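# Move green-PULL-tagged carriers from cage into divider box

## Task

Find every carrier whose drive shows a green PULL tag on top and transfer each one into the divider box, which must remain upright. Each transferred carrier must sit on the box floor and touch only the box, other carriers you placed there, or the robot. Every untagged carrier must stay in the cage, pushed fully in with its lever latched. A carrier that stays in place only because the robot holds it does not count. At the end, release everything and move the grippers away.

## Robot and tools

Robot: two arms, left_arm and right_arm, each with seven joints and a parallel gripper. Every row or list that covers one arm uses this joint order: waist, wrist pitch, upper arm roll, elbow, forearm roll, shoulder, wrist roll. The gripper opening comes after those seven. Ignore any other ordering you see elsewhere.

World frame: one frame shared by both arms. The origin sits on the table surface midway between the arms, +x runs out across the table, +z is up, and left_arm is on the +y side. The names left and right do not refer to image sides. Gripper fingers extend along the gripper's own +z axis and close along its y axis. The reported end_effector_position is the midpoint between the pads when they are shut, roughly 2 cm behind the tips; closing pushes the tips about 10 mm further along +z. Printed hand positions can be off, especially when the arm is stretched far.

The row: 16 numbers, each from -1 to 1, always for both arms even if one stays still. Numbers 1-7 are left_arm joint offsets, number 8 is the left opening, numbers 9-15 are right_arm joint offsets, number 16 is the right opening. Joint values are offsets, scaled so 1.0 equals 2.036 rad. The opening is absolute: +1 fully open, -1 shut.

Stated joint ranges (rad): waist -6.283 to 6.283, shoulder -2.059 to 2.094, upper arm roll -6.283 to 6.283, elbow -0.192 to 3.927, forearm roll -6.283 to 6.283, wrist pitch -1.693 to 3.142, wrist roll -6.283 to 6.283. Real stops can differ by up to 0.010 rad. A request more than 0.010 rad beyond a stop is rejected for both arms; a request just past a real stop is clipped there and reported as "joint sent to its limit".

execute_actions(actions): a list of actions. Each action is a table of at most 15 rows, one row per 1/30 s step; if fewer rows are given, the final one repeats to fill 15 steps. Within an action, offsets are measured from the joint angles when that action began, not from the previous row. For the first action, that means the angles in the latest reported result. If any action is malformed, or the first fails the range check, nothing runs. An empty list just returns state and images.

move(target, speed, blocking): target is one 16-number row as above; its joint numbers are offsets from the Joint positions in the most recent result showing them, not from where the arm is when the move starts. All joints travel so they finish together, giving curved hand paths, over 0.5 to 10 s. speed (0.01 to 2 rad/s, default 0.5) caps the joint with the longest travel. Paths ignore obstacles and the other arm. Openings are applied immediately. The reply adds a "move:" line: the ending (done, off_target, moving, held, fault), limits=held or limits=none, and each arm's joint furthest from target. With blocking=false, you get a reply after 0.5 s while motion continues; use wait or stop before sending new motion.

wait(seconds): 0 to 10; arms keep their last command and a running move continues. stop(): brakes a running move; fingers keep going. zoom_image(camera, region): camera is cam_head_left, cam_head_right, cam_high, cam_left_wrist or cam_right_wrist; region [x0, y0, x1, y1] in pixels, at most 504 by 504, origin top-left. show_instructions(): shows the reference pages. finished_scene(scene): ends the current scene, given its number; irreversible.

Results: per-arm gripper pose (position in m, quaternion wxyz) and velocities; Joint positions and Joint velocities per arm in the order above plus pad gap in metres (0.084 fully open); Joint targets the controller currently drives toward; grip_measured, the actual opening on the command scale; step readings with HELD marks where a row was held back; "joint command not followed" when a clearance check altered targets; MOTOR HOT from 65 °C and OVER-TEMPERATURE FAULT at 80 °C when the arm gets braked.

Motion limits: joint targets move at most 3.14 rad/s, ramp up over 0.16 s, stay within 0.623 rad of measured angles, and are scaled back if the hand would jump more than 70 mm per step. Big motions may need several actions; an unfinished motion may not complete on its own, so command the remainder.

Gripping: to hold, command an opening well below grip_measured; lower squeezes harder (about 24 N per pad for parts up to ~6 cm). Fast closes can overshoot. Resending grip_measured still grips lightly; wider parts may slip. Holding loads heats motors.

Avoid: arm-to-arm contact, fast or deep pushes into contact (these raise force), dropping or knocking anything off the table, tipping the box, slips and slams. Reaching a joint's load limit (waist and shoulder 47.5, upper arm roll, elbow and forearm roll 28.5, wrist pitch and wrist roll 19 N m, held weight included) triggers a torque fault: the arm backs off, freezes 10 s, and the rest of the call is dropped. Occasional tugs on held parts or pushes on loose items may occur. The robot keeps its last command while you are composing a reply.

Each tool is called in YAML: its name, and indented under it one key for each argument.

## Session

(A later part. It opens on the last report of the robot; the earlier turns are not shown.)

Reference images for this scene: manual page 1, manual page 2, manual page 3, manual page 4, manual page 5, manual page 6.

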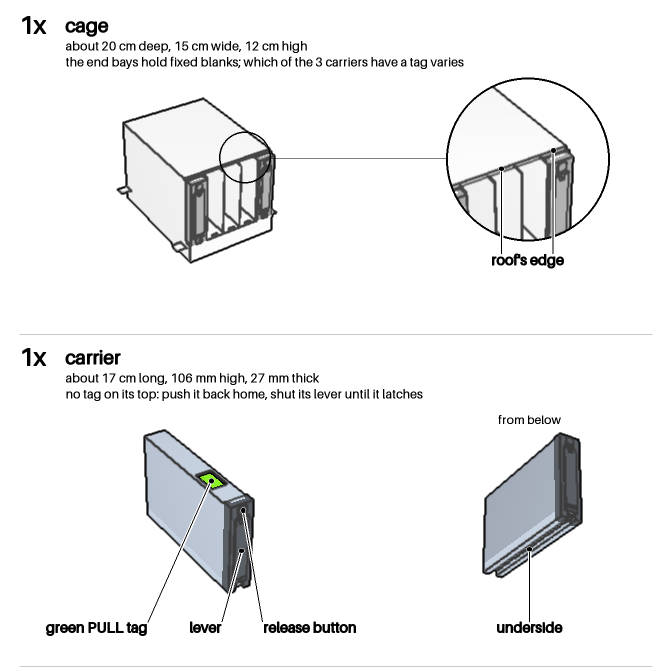

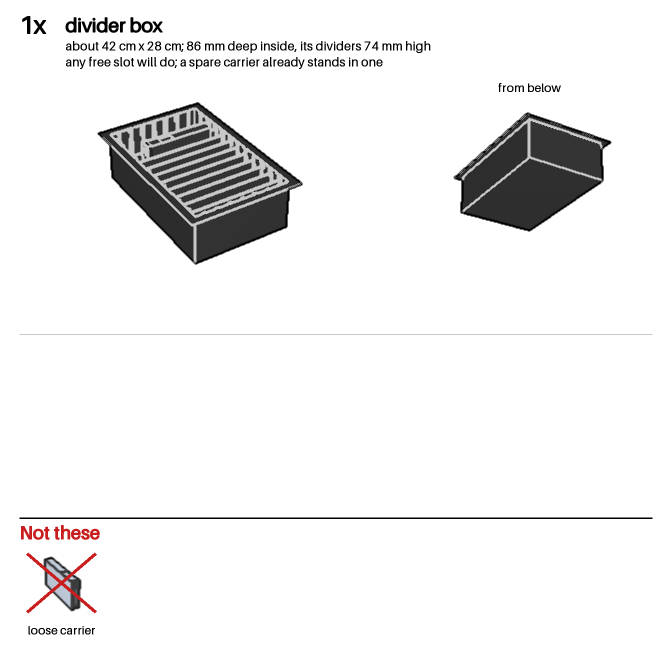

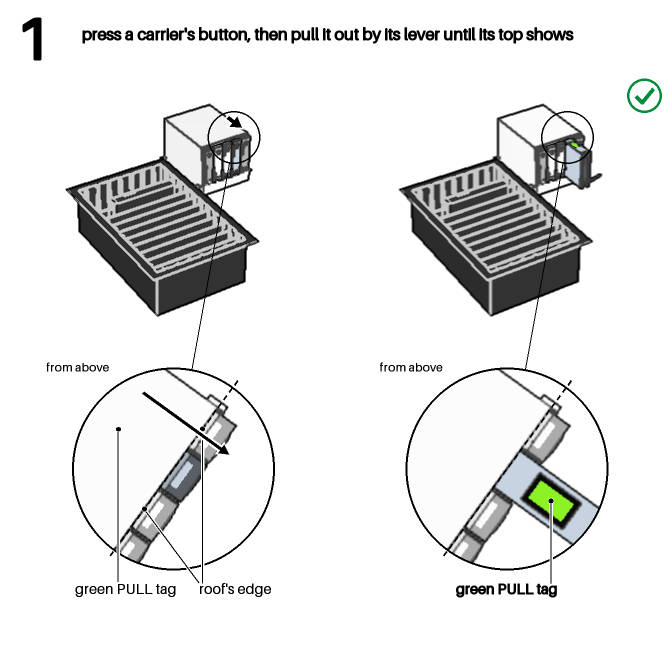

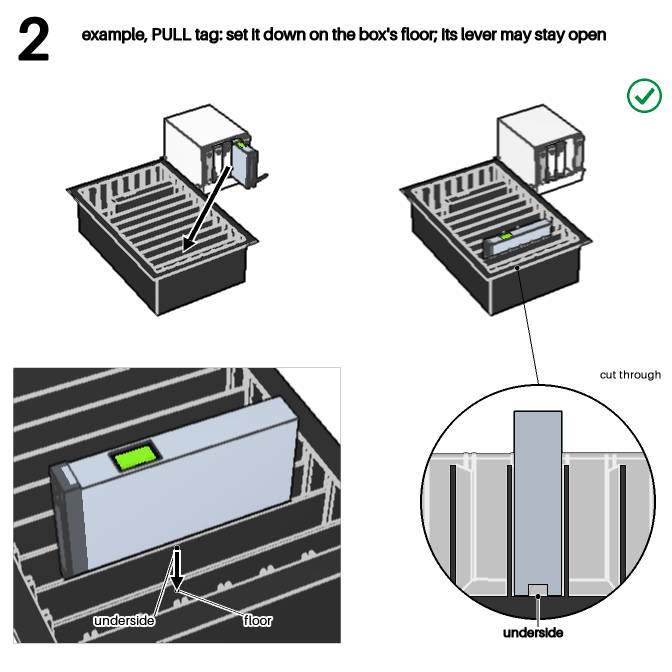

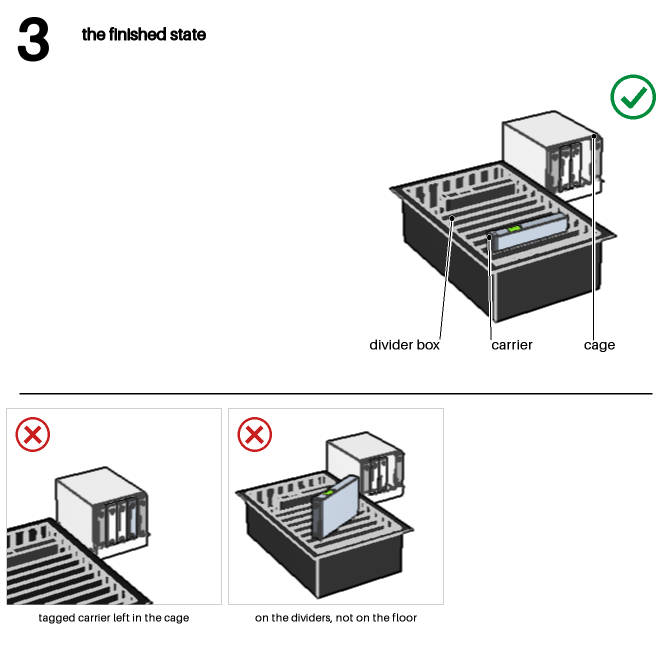

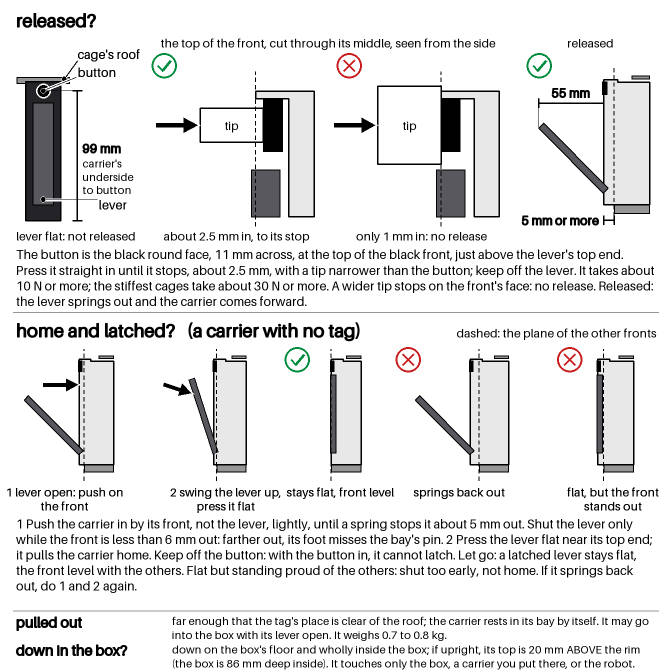

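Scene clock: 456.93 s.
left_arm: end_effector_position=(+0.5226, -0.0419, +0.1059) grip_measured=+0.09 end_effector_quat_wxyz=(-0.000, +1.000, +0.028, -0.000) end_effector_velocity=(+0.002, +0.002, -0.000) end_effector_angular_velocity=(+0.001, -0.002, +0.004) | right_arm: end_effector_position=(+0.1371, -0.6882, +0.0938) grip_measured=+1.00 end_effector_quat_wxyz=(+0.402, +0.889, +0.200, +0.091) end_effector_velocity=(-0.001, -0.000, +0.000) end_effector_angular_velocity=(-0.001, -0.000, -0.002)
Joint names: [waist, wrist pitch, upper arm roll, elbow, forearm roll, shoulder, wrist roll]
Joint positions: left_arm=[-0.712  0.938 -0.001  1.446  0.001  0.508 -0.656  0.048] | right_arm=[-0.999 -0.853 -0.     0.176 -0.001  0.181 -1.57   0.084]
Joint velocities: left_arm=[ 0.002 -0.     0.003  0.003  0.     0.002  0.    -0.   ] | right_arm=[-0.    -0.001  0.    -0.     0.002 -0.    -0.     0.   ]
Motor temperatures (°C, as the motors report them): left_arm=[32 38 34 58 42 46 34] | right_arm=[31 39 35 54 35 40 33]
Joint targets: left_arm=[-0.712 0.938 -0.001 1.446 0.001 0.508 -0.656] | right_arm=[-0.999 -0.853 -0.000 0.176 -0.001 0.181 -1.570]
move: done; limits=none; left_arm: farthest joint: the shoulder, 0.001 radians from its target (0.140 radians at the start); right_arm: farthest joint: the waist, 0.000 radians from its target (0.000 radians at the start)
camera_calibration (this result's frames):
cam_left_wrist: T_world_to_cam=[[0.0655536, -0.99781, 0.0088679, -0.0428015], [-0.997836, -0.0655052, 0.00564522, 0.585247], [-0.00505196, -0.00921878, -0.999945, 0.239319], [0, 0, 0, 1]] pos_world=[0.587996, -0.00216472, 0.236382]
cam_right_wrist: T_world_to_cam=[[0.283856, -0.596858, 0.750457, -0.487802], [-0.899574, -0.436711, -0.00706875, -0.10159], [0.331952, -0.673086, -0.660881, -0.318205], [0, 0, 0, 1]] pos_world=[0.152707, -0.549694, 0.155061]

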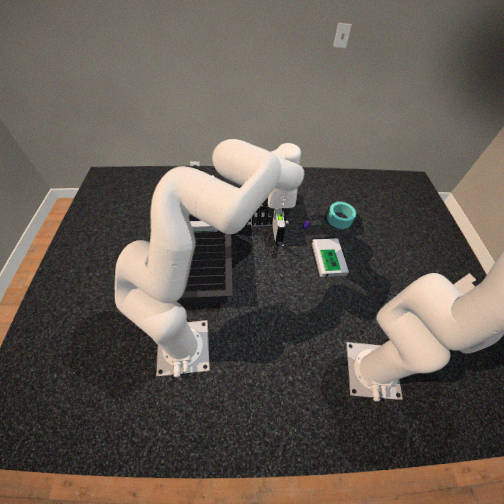

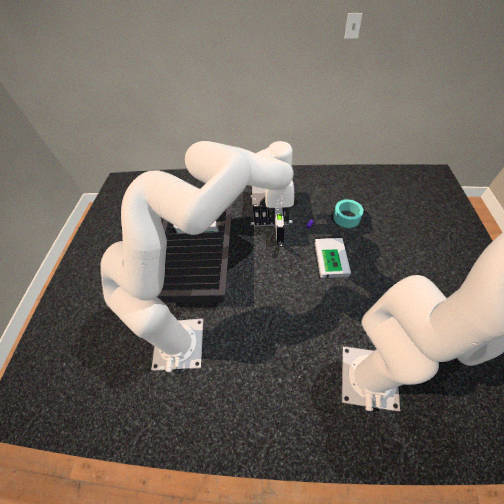

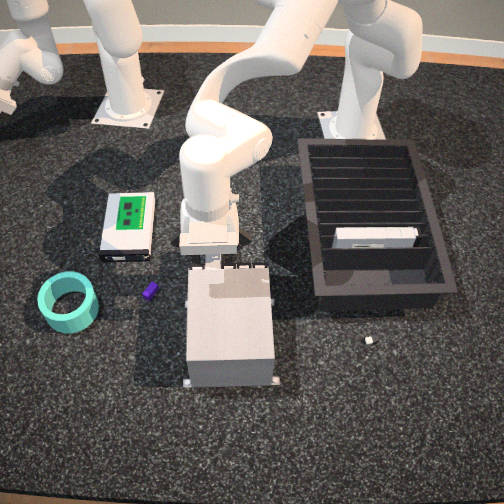

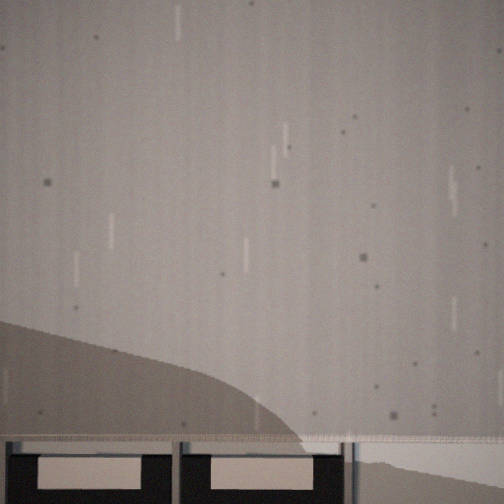

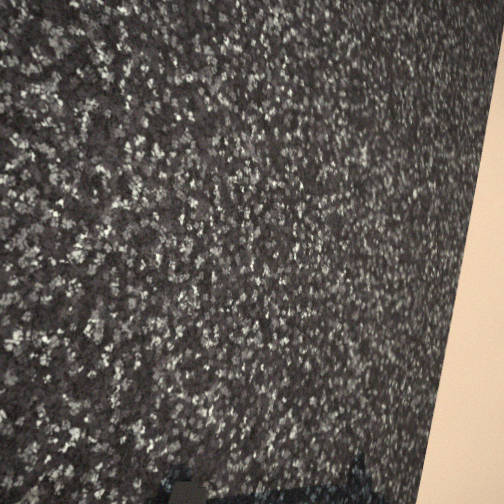

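Close the grip with a ramp.

execute_actions:
  actions:
    - [[0,0,0,0,0,0,0,0.0,0,0,0,0,0,0,0,1],[0,0,0,0,0,0,0,-0.08,0,0,0,0,0,0,0,1],[0,0,0,0,0,0,0,-0.16,0,0,0,0,0,0,0,1],[0,0,0,0,0,0,0,-0.24,0,0,0,0,0,0,0,1],[0,0,0,0,0,0,0,-0.3,0,0,0,0,0,0,0,1],[0,0,0,0,0,0,0,-0.35,0,0,0,0,0,0,0,1],[0,0,0,0,0,0,0,-0.4,0,0,0,0,0,0,0,1],[0,0,0,0,0,0,0,-0.45,0,0,0,0,0,0,0,1],[0,0,0,0,0,0,0,-0.5,0,0,0,0,0,0,0,1],[0,0,0,0,0,0,0,-0.58,0,0,0,0,0,0,0,1],[0,0,0,0,0,0,0,-0.66,0,0,0,0,0,0,0,1],[0,0,0,0,0,0,0,-0.75,0,0,0,0,0,0,0,1],[0,0,0,0,0,0,0,-0.84,0,0,0,0,0,0,0,1],[0,0,0,0,0,0,0,-0.92,0,0,0,0,0,0,0,1],[0,0,0,0,0,0,0,-1,0,0,0,0,0,0,0,1]]

Scene clock: 462.57 s.
left_arm: end_effector_position=(+0.5227, -0.0411, +0.1059) grip_measured=-0.40 end_effector_quat_wxyz=(-0.001, +1.000, +0.029, -0.000) end_effector_velocity=(-0.000, -0.001, +0.000) end_effector_angular_velocity=(+0.000, -0.001, -0.004) | right_arm: end_effector_position=(+0.1371, -0.6882, +0.0938) grip_measured=+1.00 end_effector_quat_wxyz=(+0.402, +0.889, +0.200, +0.091) end_effector_velocity=(-0.000, -0.000, -0.000) end_effector_angular_velocity=(+0.000, -0.001, -0.002)
Joint names: [waist, wrist pitch, upper arm roll, elbow, forearm roll, shoulder, wrist roll]
Joint positions: left_arm=[-0.711  0.939  0.     1.445  0.     0.507 -0.656  0.027] | right_arm=[-0.999 -0.853 -0.     0.176 -0.001  0.181 -1.57   0.084]
Joint velocities: left_arm=[-0.001  0.001 -0.001  0.002  0.001  0.     0.001  0.   ] | right_arm=[ 0.    -0.     0.     0.     0.002  0.     0.001  0.   ]
Motor temperatures (°C, as the motors report them): left_arm=[32 38 34 59 42 46 34] | right_arm=[31 39 35 54 35 40 33]
Joint targets: left_arm=[-0.712 0.938 -0.001 1.446 0.001 0.508 -0.656] | right_arm=[-0.999 -0.853 -0.000 0.176 -0.001 0.181 -1.570]
Step readings (joint positions):
0: left_arm=[-0.712 0.938 -0.001 1.446 0.001 0.508 -0.656] | right_arm=[-0.999 -0.853 -0.000 0.176 -0.001 0.181 -1.570]
1: left_arm=[-0.712 0.938 -0.001 1.446 0.001 0.508 -0.656] | right_arm=[-0.999 -0.853 -0.000 0.176 -0.001 0.181 -1.570]
2: left_arm=[-0.712 0.938 -0.001 1.446 0.001 0.508 -0.656] | right_arm=[-0.999 -0.853 -0.000 0.176 -0.001 0.181 -1.570]
4: left_arm=[-0.712 0.938 -0.001 1.446 0.001 0.508 -0.656] | right_arm=[-0.999 -0.853 -0.000 0.176 -0.001 0.181 -1.570]
8: left_arm=[-0.711 0.940 0.000 1.445 0.001 0.507 -0.656] | right_arm=[-0.999 -0.853 -0.000 0.176 -0.001 0.181 -1.570]
15: Joint positions above
camera_calibration (this result's frames):
cam_left_wrist: T_world_to_cam=[[0.0669461, -0.997724, 0.0080076, -0.0426593], [-0.997741, -0.0668977, 0.00617211, 0.585262], [-0.00562238, -0.00840271, -0.999949, 0.23964], [0, 0, 0, 1]] pos_world=[0.588143, -0.0013959, 0.236357]
cam_right_wrist: T_world_to_cam=[[0.283856, -0.596858, 0.750458, -0.487802], [-0.899574, -0.436711, -0.00706866, -0.10159], [0.331952, -0.673086, -0.660881, -0.318206], [0, 0, 0, 1]] pos_world=[0.152707, -0.549694, 0.155061]

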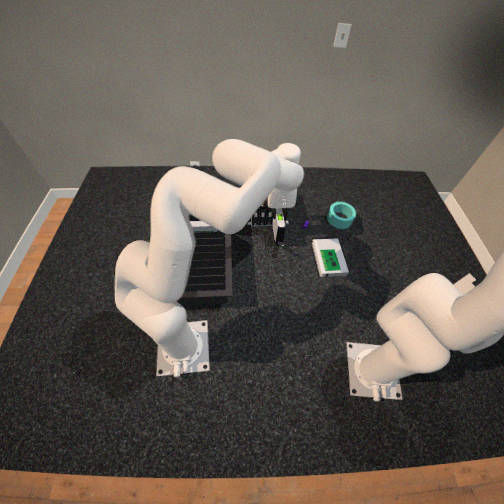

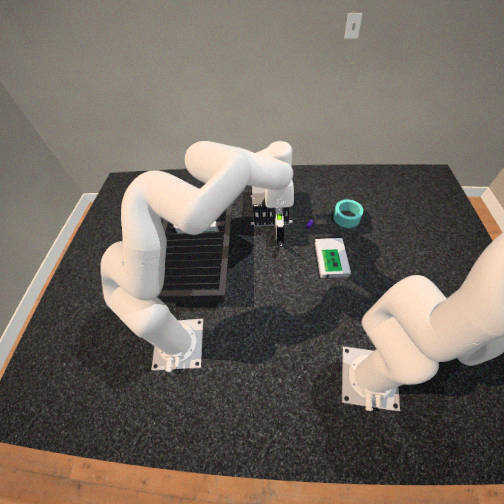

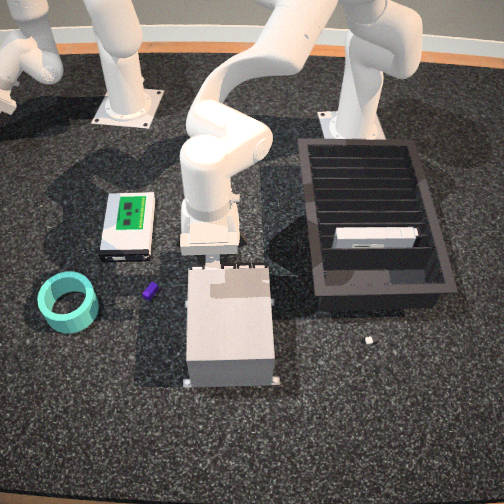

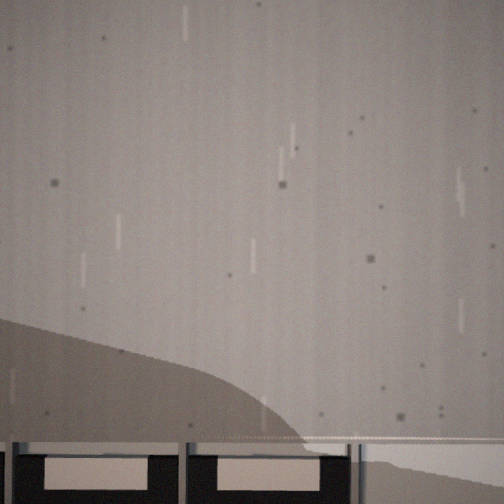

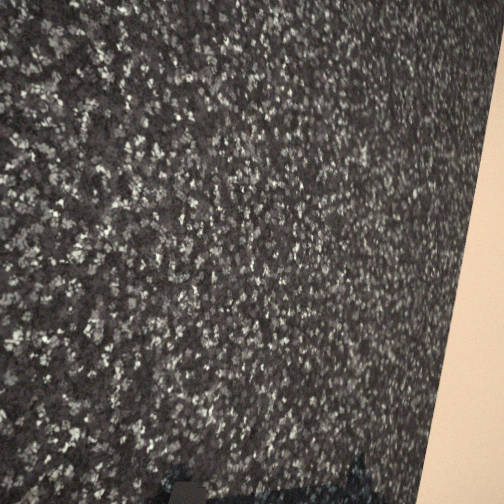

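move:
  target: [-0.0118,-0.0141,0,-0.043,0,-0.0293,-0.0115,-1,0,0,0,0,0,0,0,1]
  speed: 0.1

Scene clock: 481.60 s.
left_arm: end_effector_position=(+0.5009, -0.0427, +0.1091) grip_measured=-0.40 end_effector_quat_wxyz=(+0.001, +1.000, +0.029, +0.001) end_effector_velocity=(-0.000, +0.002, -0.001) end_effector_angular_velocity=(+0.002, +0.001, +0.001) | right_arm: end_effector_position=(+0.1371, -0.6882, +0.0938) grip_measured=+1.00 end_effector_quat_wxyz=(+0.402, +0.889, +0.200, +0.091) end_effector_velocity=(-0.000, +0.000, -0.000) end_effector_angular_velocity=(+0.001, +0.000, -0.001)
Joint names: [waist, wrist pitch, upper arm roll, elbow, forearm roll, shoulder, wrist roll]
Joint positions: left_arm=[-0.735  0.91   0.     1.359  0.001  0.447 -0.68   0.027] | right_arm=[-0.999 -0.853 -0.     0.176 -0.001  0.181 -1.57   0.084]
Joint velocities: left_arm=[ 0.    -0.001  0.002 -0.003  0.    -0.001  0.001  0.   ] | right_arm=[ 0.001  0.     0.    -0.001  0.001 -0.     0.     0.   ]
Motor temperatures (°C, as the motors report them): left_arm=[32 40 35 61 42 46 34] | right_arm=[31 39 35 54 35 40 33]
Joint targets: left_arm=[-0.735 0.911 0.000 1.358 0.000 0.448 -0.680] | right_arm=[-0.999 -0.853 -0.000 0.176 -0.001 0.181 -1.570]
move: done; limits=none; left_arm: farthest joint: the elbow, 0.002 radians from its target (0.088 radians at the start); right_arm: farthest joint: the waist, 0.000 radians from its target (0.000 radians at the start)
camera_calibration (this result's frames):
cam_left_wrist: T_world_to_cam=[[0.0664385, -0.997735, 0.010554, -0.042807], [-0.997788, -0.0664109, 0.00294867, 0.563825], [-0.00224109, -0.0107265, -0.99994, 0.240889], [0, 0, 0, 1]] pos_world=[0.565962, -0.00268196, 0.239664]
cam_right_wrist: T_world_to_cam=[[0.283856, -0.596858, 0.750457, -0.487802], [-0.899574, -0.436711, -0.00706858, -0.10159], [0.331952, -0.673086, -0.660881, -0.318206], [0, 0, 0, 1]] pos_world=[0.152707, -0.549694, 0.155061]

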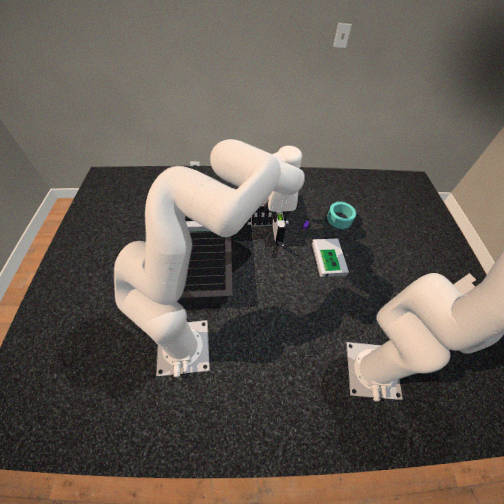

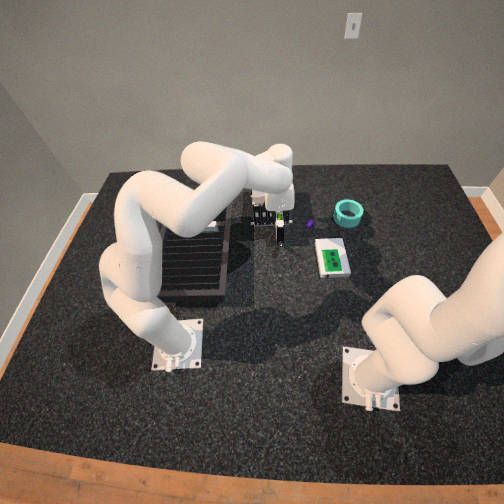

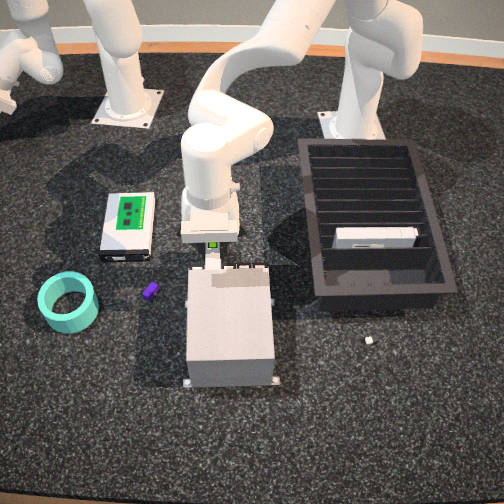

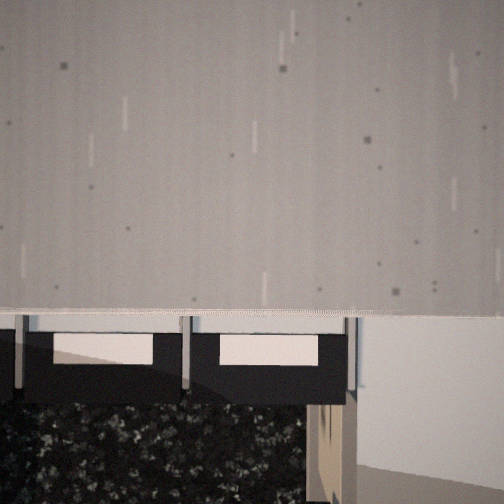

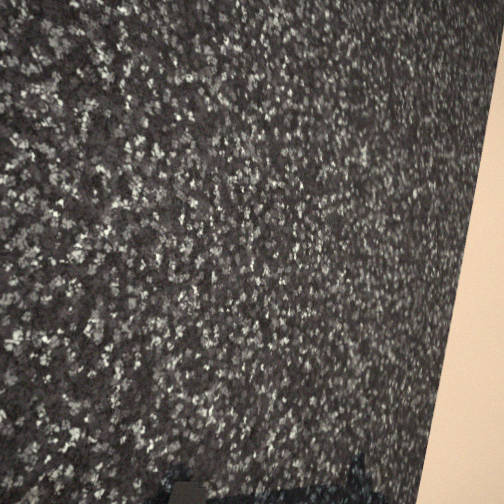

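move:
  target: [-0.0135,-0.0145,0,-0.0431,0,-0.0276,-0.0132,-1,0,0,0,0,0,0,0,1]
  speed: 0.1

Scene clock: 489.57 s.
left_arm: end_effector_position=(+0.4764, -0.0439, +0.1081) grip_measured=-0.40 end_effector_quat_wxyz=(+0.000, +1.000, +0.028, +0.001) end_effector_velocity=(-0.001, -0.001, +0.000) end_effector_angular_velocity=(-0.000, +0.000, -0.002) | right_arm: end_effector_position=(+0.1371, -0.6882, +0.0938) grip_measured=+1.00 end_effector_quat_wxyz=(+0.402, +0.889, +0.200, +0.091) end_effector_velocity=(-0.000, -0.000, -0.000) end_effector_angular_velocity=(+0.000, -0.000, -0.001)
Joint names: [waist, wrist pitch, upper arm roll, elbow, forearm roll, shoulder, wrist roll]
Joint positions: left_arm=[-0.763  0.879 -0.     1.272  0.     0.391 -0.707  0.027] | right_arm=[-0.999 -0.853 -0.     0.176 -0.001  0.181 -1.57   0.084]
Joint velocities: left_arm=[-0.001 -0.001 -0.002 -0.003  0.    -0.002 -0.001 -0.   ] | right_arm=[ 0.    -0.     0.     0.     0.001  0.     0.    -0.   ]
Motor temperatures (°C, as the motors report them): left_arm=[33 40 36 57 42 46 34] | right_arm=[31 39 35 54 35 40 33]
Joint targets: left_arm=[-0.763 0.880 0.000 1.272 0.001 0.391 -0.707] | right_arm=[-0.999 -0.853 -0.000 0.176 -0.001 0.181 -1.570]
move: done; limits=none; left_arm: farthest joint: the forearm roll, 0.001 radians from its target (0.001 radians at the start); right_arm: farthest joint: the waist, 0.000 radians from its target (0.000 radians at the start)
camera_calibration (this result's frames):
cam_left_wrist: T_world_to_cam=[[0.0655173, -0.997805, 0.00966619, -0.0418661], [-0.997844, -0.0654776, 0.0043734, 0.539154], [-0.00373088, -0.00993189, -0.999944, 0.240552], [0, 0, 0, 1]] pos_world=[0.541633, -0.00408251, 0.238585]
cam_right_wrist: T_world_to_cam=[[0.283856, -0.596858, 0.750458, -0.487802], [-0.899574, -0.436711, -0.00706848, -0.10159], [0.331952, -0.673086, -0.660881, -0.318206], [0, 0, 0, 1]] pos_world=[0.152707, -0.549694, 0.155061]

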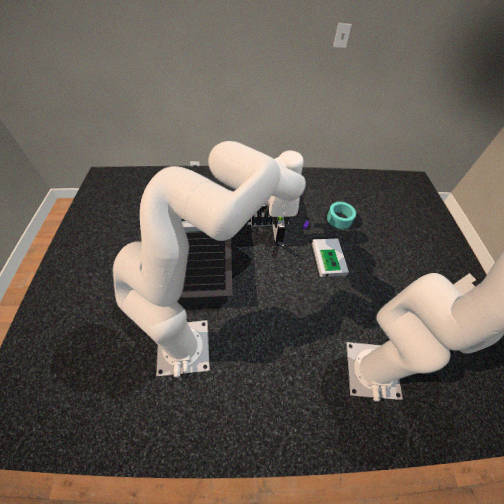

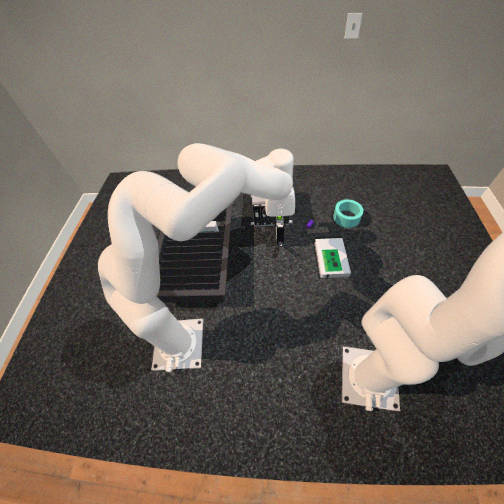

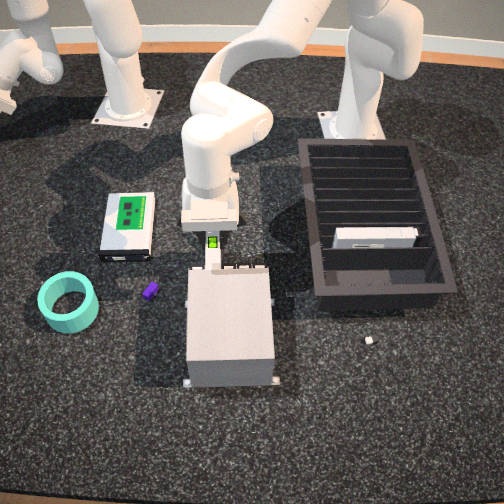

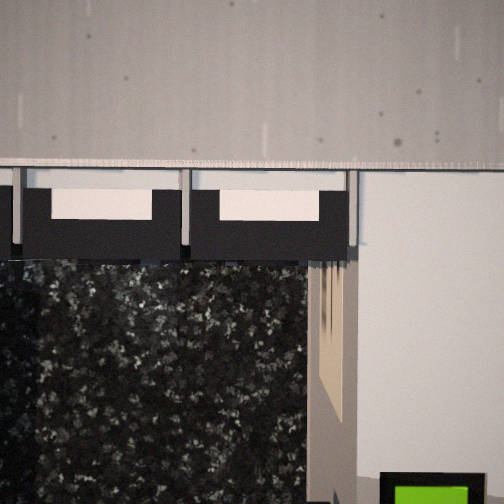

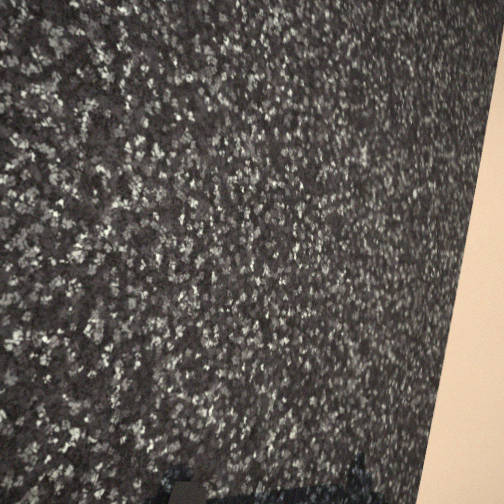

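zoom_image:
  camera: "cam_high"
  region: [160,180,280,300]

zoom_image:
  camera: "cam_head_right"
  region: [230,170,330,270]

Region (160, 180, 280, 300) of cam_high's 504x504 image, scaled by 4.200, with more detail than that image has.

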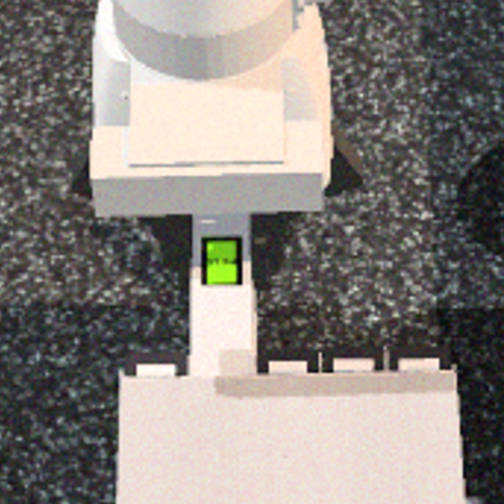

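Region (230, 170, 330, 270) of cam_head_right's 504x504 image, scaled by 5.040, with more detail than that image has.

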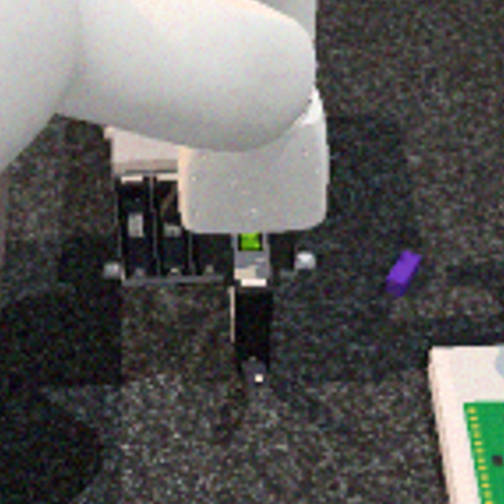

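move:
  target: [0.0099,0.0149,0,0.0309,0,0.0169,0.0097,-1,0,0,0,0,0,0,0,1]
  speed: 0.06

Scene clock: 574.90 s.
left_arm: end_effector_position=(+0.4918, -0.0426, +0.1097) grip_measured=-0.39 end_effector_quat_wxyz=(-0.001, +1.000, +0.028, -0.002) end_effector_velocity=(+0.005, +0.002, +0.003) end_effector_angular_velocity=(-0.004, -0.011, +0.006) | right_arm: end_effector_position=(+0.1371, -0.6882, +0.0938) grip_measured=+1.00 end_effector_quat_wxyz=(+0.402, +0.889, +0.200, +0.091) end_effector_velocity=(+0.000, +0.000, -0.000) end_effector_angular_velocity=(+0.000, +0.001, +0.002)
Joint names: [waist, wrist pitch, upper arm roll, elbow, forearm roll, shoulder, wrist roll]
Joint positions: left_arm=[-0.743  0.91  -0.001  1.333  0.     0.427 -0.687  0.027] | right_arm=[-0.999 -0.853 -0.     0.176 -0.001  0.181 -1.57   0.084]
Joint velocities: left_arm=[ 0.002 -0.006  0.006  0.001  0.001 -0.004  0.001 -0.   ] | right_arm=[ 0.001  0.001  0.     0.    -0.     0.    -0.001  0.   ]
Motor temperatures (°C, as the motors report them): left_arm=[33 41 36 54 42 48 34] | right_arm=[31 39 35 54 35 40 33]
Joint targets: left_arm=[-0.743 0.910 -0.000 1.335 0.000 0.426 -0.687] | right_arm=[-0.999 -0.853 -0.000 0.176 -0.001 0.181 -1.570]
move: done; limits=none; left_arm: farthest joint: the shoulder, 0.002 radians from its target (0.035 radians at the start); right_arm: farthest joint: the waist, 0.000 radians from its target (0.000 radians at the start)
camera_calibration (this result's frames):
cam_left_wrist: T_world_to_cam=[[0.0645125, -0.997893, 0.0068581, -0.0408169], [-0.997883, -0.0644524, 0.0086508, 0.554175], [-0.00819056, -0.00740167, -0.999939, 0.244538], [0, 0, 0, 1]] pos_world=[0.557638, -0.00320305, 0.240009]
cam_right_wrist: T_world_to_cam=[[0.283856, -0.596858, 0.750458, -0.487802], [-0.899574, -0.436711, -0.0070685, -0.10159], [0.331952, -0.673086, -0.660881, -0.318206], [0, 0, 0, 1]] pos_world=[0.152707, -0.549694, 0.155061]

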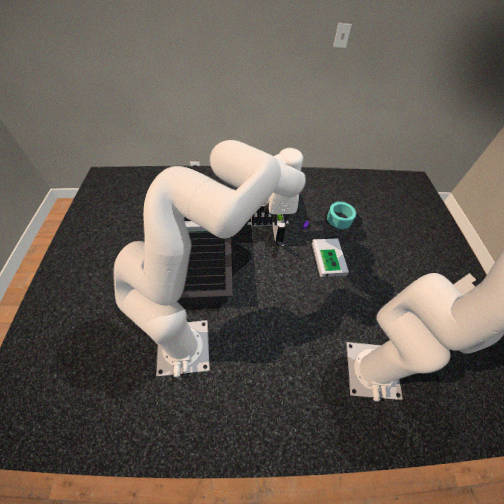

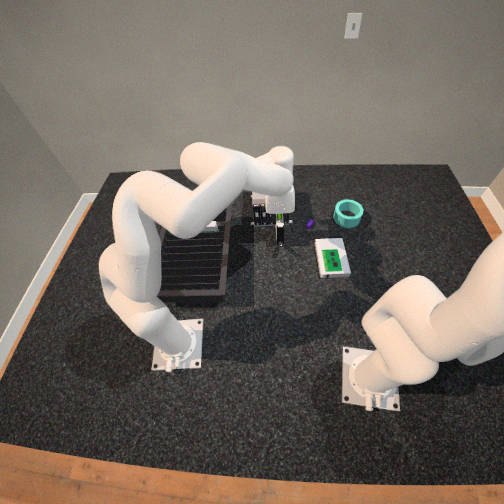

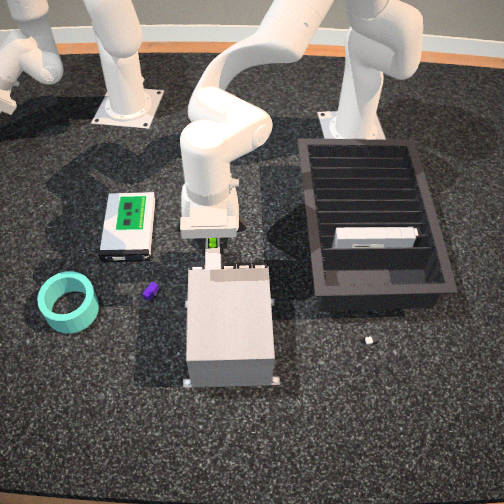

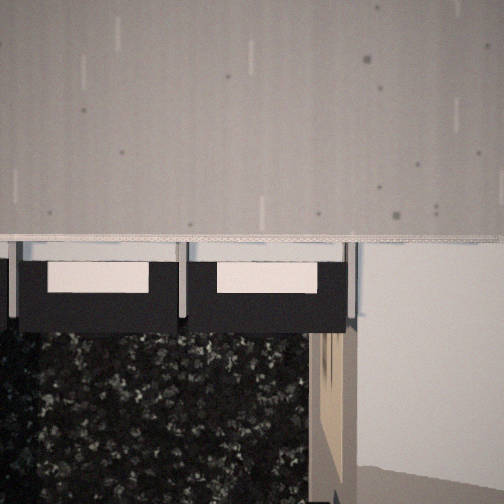

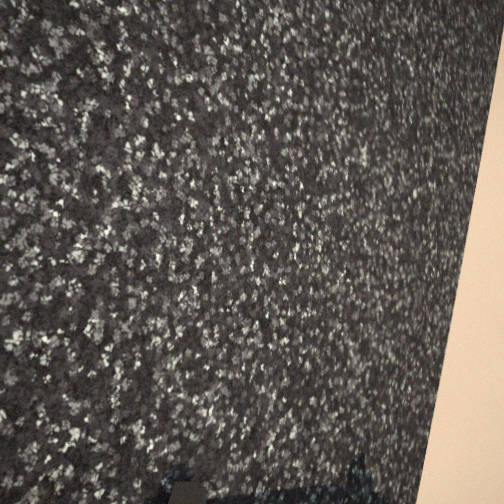

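execute_actions:
  actions: []

Scene clock: 594.63 s.
left_arm: end_effector_position=(+0.4931, -0.0424, +0.1113) grip_measured=-0.40 end_effector_quat_wxyz=(-0.000, +1.000, +0.029, -0.000) end_effector_velocity=(-0.000, -0.000, -0.000) end_effector_angular_velocity=(+0.001, +0.001, -0.000) | right_arm: end_effector_position=(+0.1371, -0.6882, +0.0938) grip_measured=+1.00 end_effector_quat_wxyz=(+0.402, +0.889, +0.200, +0.091) end_effector_velocity=(+0.001, +0.000, +0.000) end_effector_angular_velocity=(-0.001, -0.000, +0.001)
Joint names: [waist, wrist pitch, upper arm roll, elbow, forearm roll, shoulder, wrist roll]
Joint positions: left_arm=[-0.743  0.91  -0.     1.335  0.     0.426 -0.687  0.027] | right_arm=[-0.999 -0.853 -0.     0.176 -0.001  0.181 -1.57   0.084]
Joint velocities: left_arm=[ 0.     0.001 -0.001  0.    -0.     0.    -0.    -0.   ] | right_arm=[ 0.001 -0.001  0.     0.    -0.    -0.    -0.     0.   ]
Motor temperatures (°C, as the motors report them): left_arm=[33 41 37 71 42 50 34] | right_arm=[31 39 35 54 35 40 33]
Joint targets: left_arm=[-0.743 0.910 -0.000 1.335 0.000 0.426 -0.687] | right_arm=[-0.999 -0.853 -0.000 0.176 -0.001 0.181 -1.570]
MOTOR HOT: a motor of the left arm reached 65 °C. Now the hottest motor of the left arm, the elbow, reports 71 °C. The temperature limit of the motors' drives, at which the controller stops that arm, is 80 °C. To cool a motor, set the load down, stop pushing, or move to a pose that needs little force.
camera_calibration (this result's frames):
cam_left_wrist: T_world_to_cam=[[0.0659736, -0.997785, 0.00850408, -0.0415287], [-0.997808, -0.0659265, 0.00570457, 0.555738], [-0.00513129, -0.00886179, -0.999948, 0.244567], [0, 0, 0, 1]] pos_world=[0.558515, -0.00263153, 0.241738]
cam_right_wrist: T_world_to_cam=[[0.283856, -0.596858, 0.750458, -0.487802], [-0.899574, -0.436711, -0.00706852, -0.10159], [0.331952, -0.673086, -0.660881, -0.318206], [0, 0, 0, 1]] pos_world=[0.152707, -0.549694, 0.155061]

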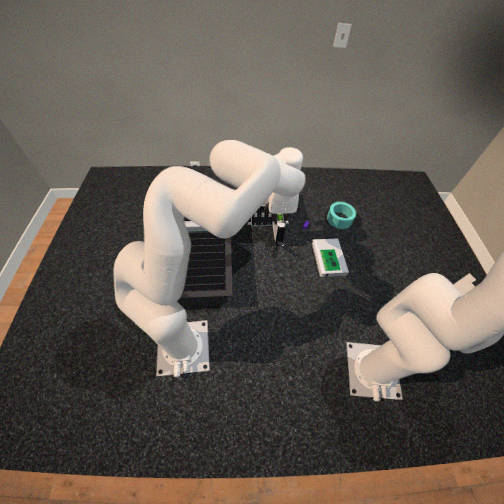

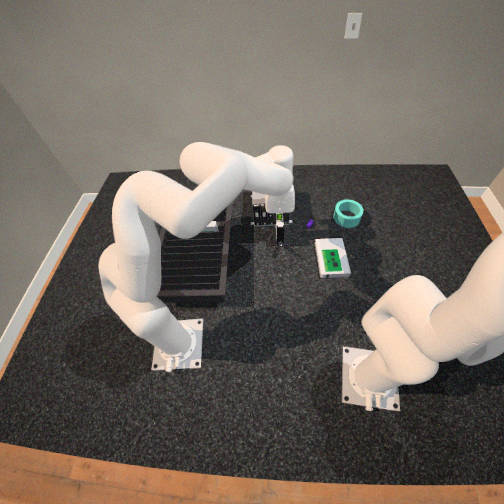

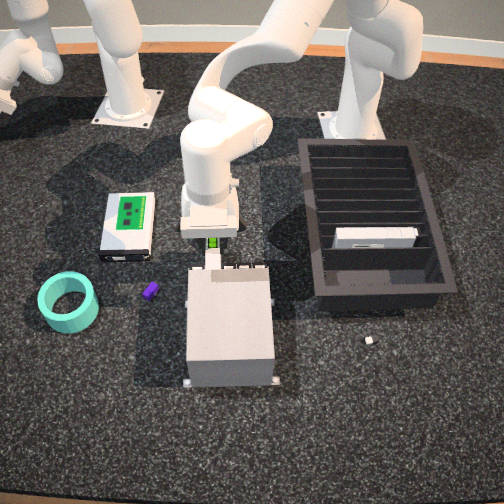

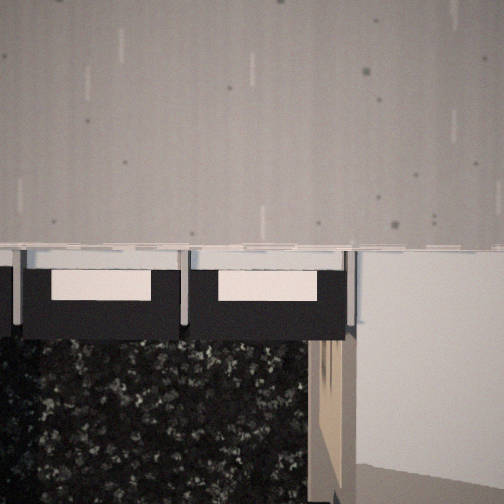

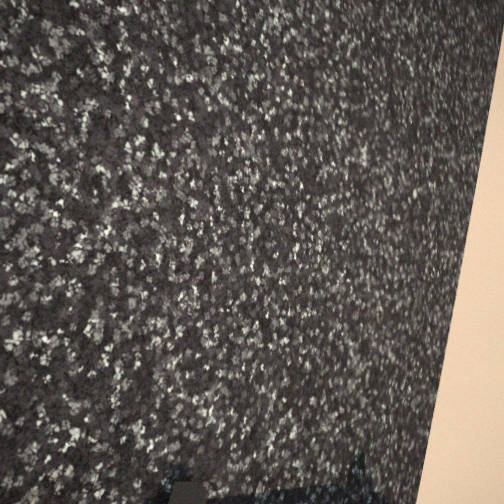

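move:
  target: [0,0,0,0,0,0,0,0.1, 0,0,0,0,0,0,0,1]
  speed: 0.2

zoom_image:
  camera: "cam_high"
  region: [160,180,290,310]

Scene clock: 597.70 s.
left_arm: end_effector_position=(+0.4933, -0.0423, +0.1115) grip_measured=+0.09 end_effector_quat_wxyz=(-0.000, +1.000, +0.029, +0.000) end_effector_velocity=(-0.003, -0.002, -0.002) end_effector_angular_velocity=(+0.001, +0.005, -0.005) | right_arm: end_effector_position=(+0.1371, -0.6882, +0.0938) grip_measured=+1.00 end_effector_quat_wxyz=(+0.402, +0.889, +0.200, +0.091) end_effector_velocity=(+0.001, +0.000, -0.000) end_effector_angular_velocity=(+0.001, -0.000, +0.002)
Joint names: [waist, wrist pitch, upper arm roll, elbow, forearm roll, shoulder, wrist roll]
Joint positions: left_arm=[-0.743  0.91   0.     1.335  0.     0.425 -0.687  0.048] | right_arm=[-0.999 -0.853 -0.     0.176 -0.001  0.181 -1.57   0.084]
Joint velocities: left_arm=[-0.001  0.001 -0.005 -0.002 -0.     0.002  0.    -0.   ] | right_arm=[ 0.001  0.001  0.    -0.    -0.001 -0.     0.001  0.   ]
Motor temperatures (°C, as the motors report them): left_arm=[33 41 37 71 42 51 34] | right_arm=[31 39 35 54 35 40 33]
Joint targets: left_arm=[-0.743 0.910 -0.000 1.335 0.000 0.426 -0.687] | right_arm=[-0.999 -0.853 -0.000 0.176 -0.001 0.181 -1.570]
MOTOR HOT: still on. Now the hottest motor of the left arm, the elbow, reports 71 °C; a drive's own limit is 80 °C.
move: done; limits=none; left_arm: farthest joint: the shoulder, 0.001 radians from its target (0.000 radians at the start); right_arm: farthest joint: the waist, 0.000 radians from its target (0.000 radians at the start)
camera_calibration (this result's frames):
cam_left_wrist: T_world_to_cam=[[0.0662648, -0.997763, 0.00879103, -0.0416406], [-0.997792, -0.0662212, 0.0051701, 0.556028], [-0.00457639, -0.00911421, -0.999948, 0.24455], [0, 0, 0, 1]] pos_world=[0.558679, -0.00249772, 0.242029]
cam_right_wrist: T_world_to_cam=[[0.283856, -0.596858, 0.750458, -0.487802], [-0.899574, -0.436711, -0.00706859, -0.10159], [0.331952, -0.673086, -0.660881, -0.318206], [0, 0, 0, 1]] pos_world=[0.152707, -0.549694, 0.155061]

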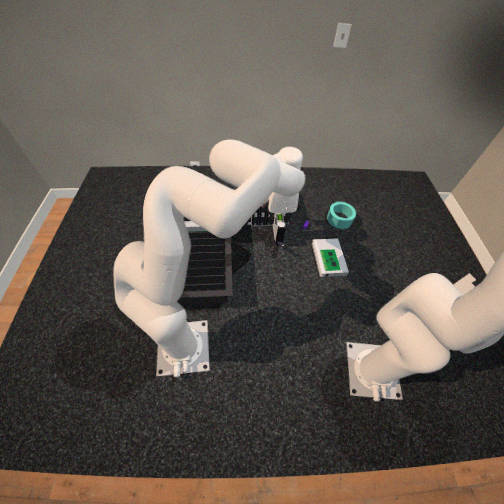

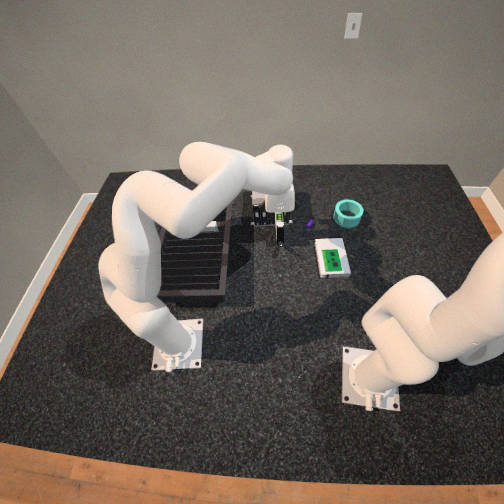

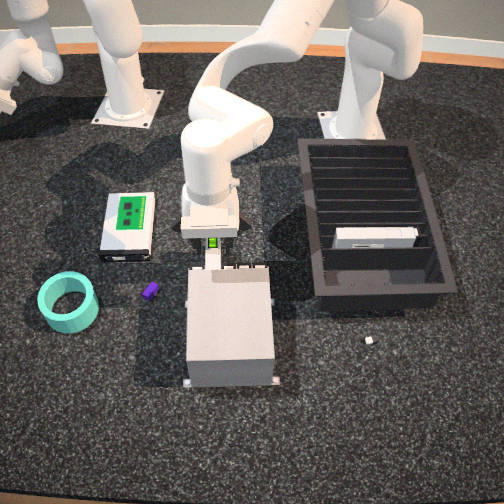

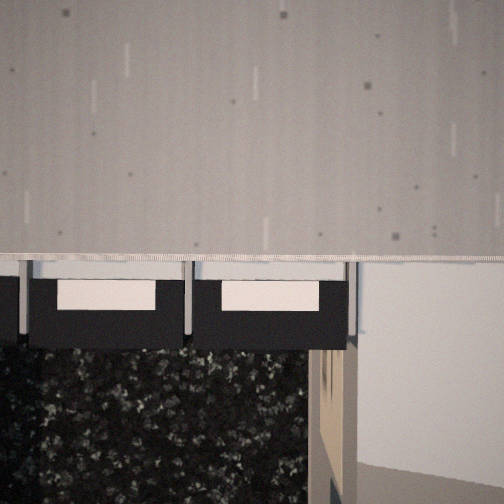

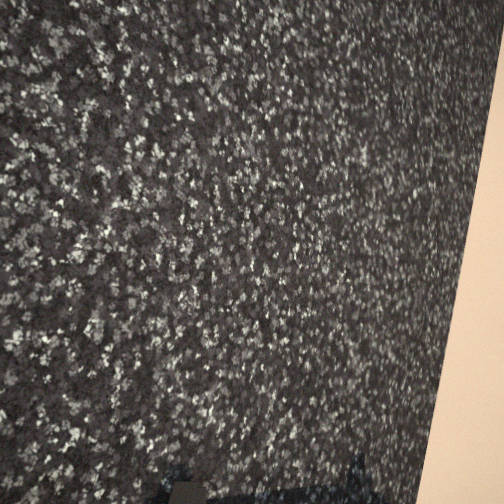

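Region (160, 180, 290, 310) of cam_high's 504x504 image, scaled by 3.877, with more detail than that image has.

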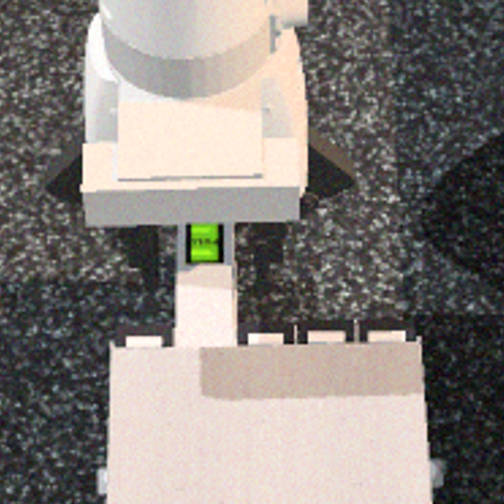

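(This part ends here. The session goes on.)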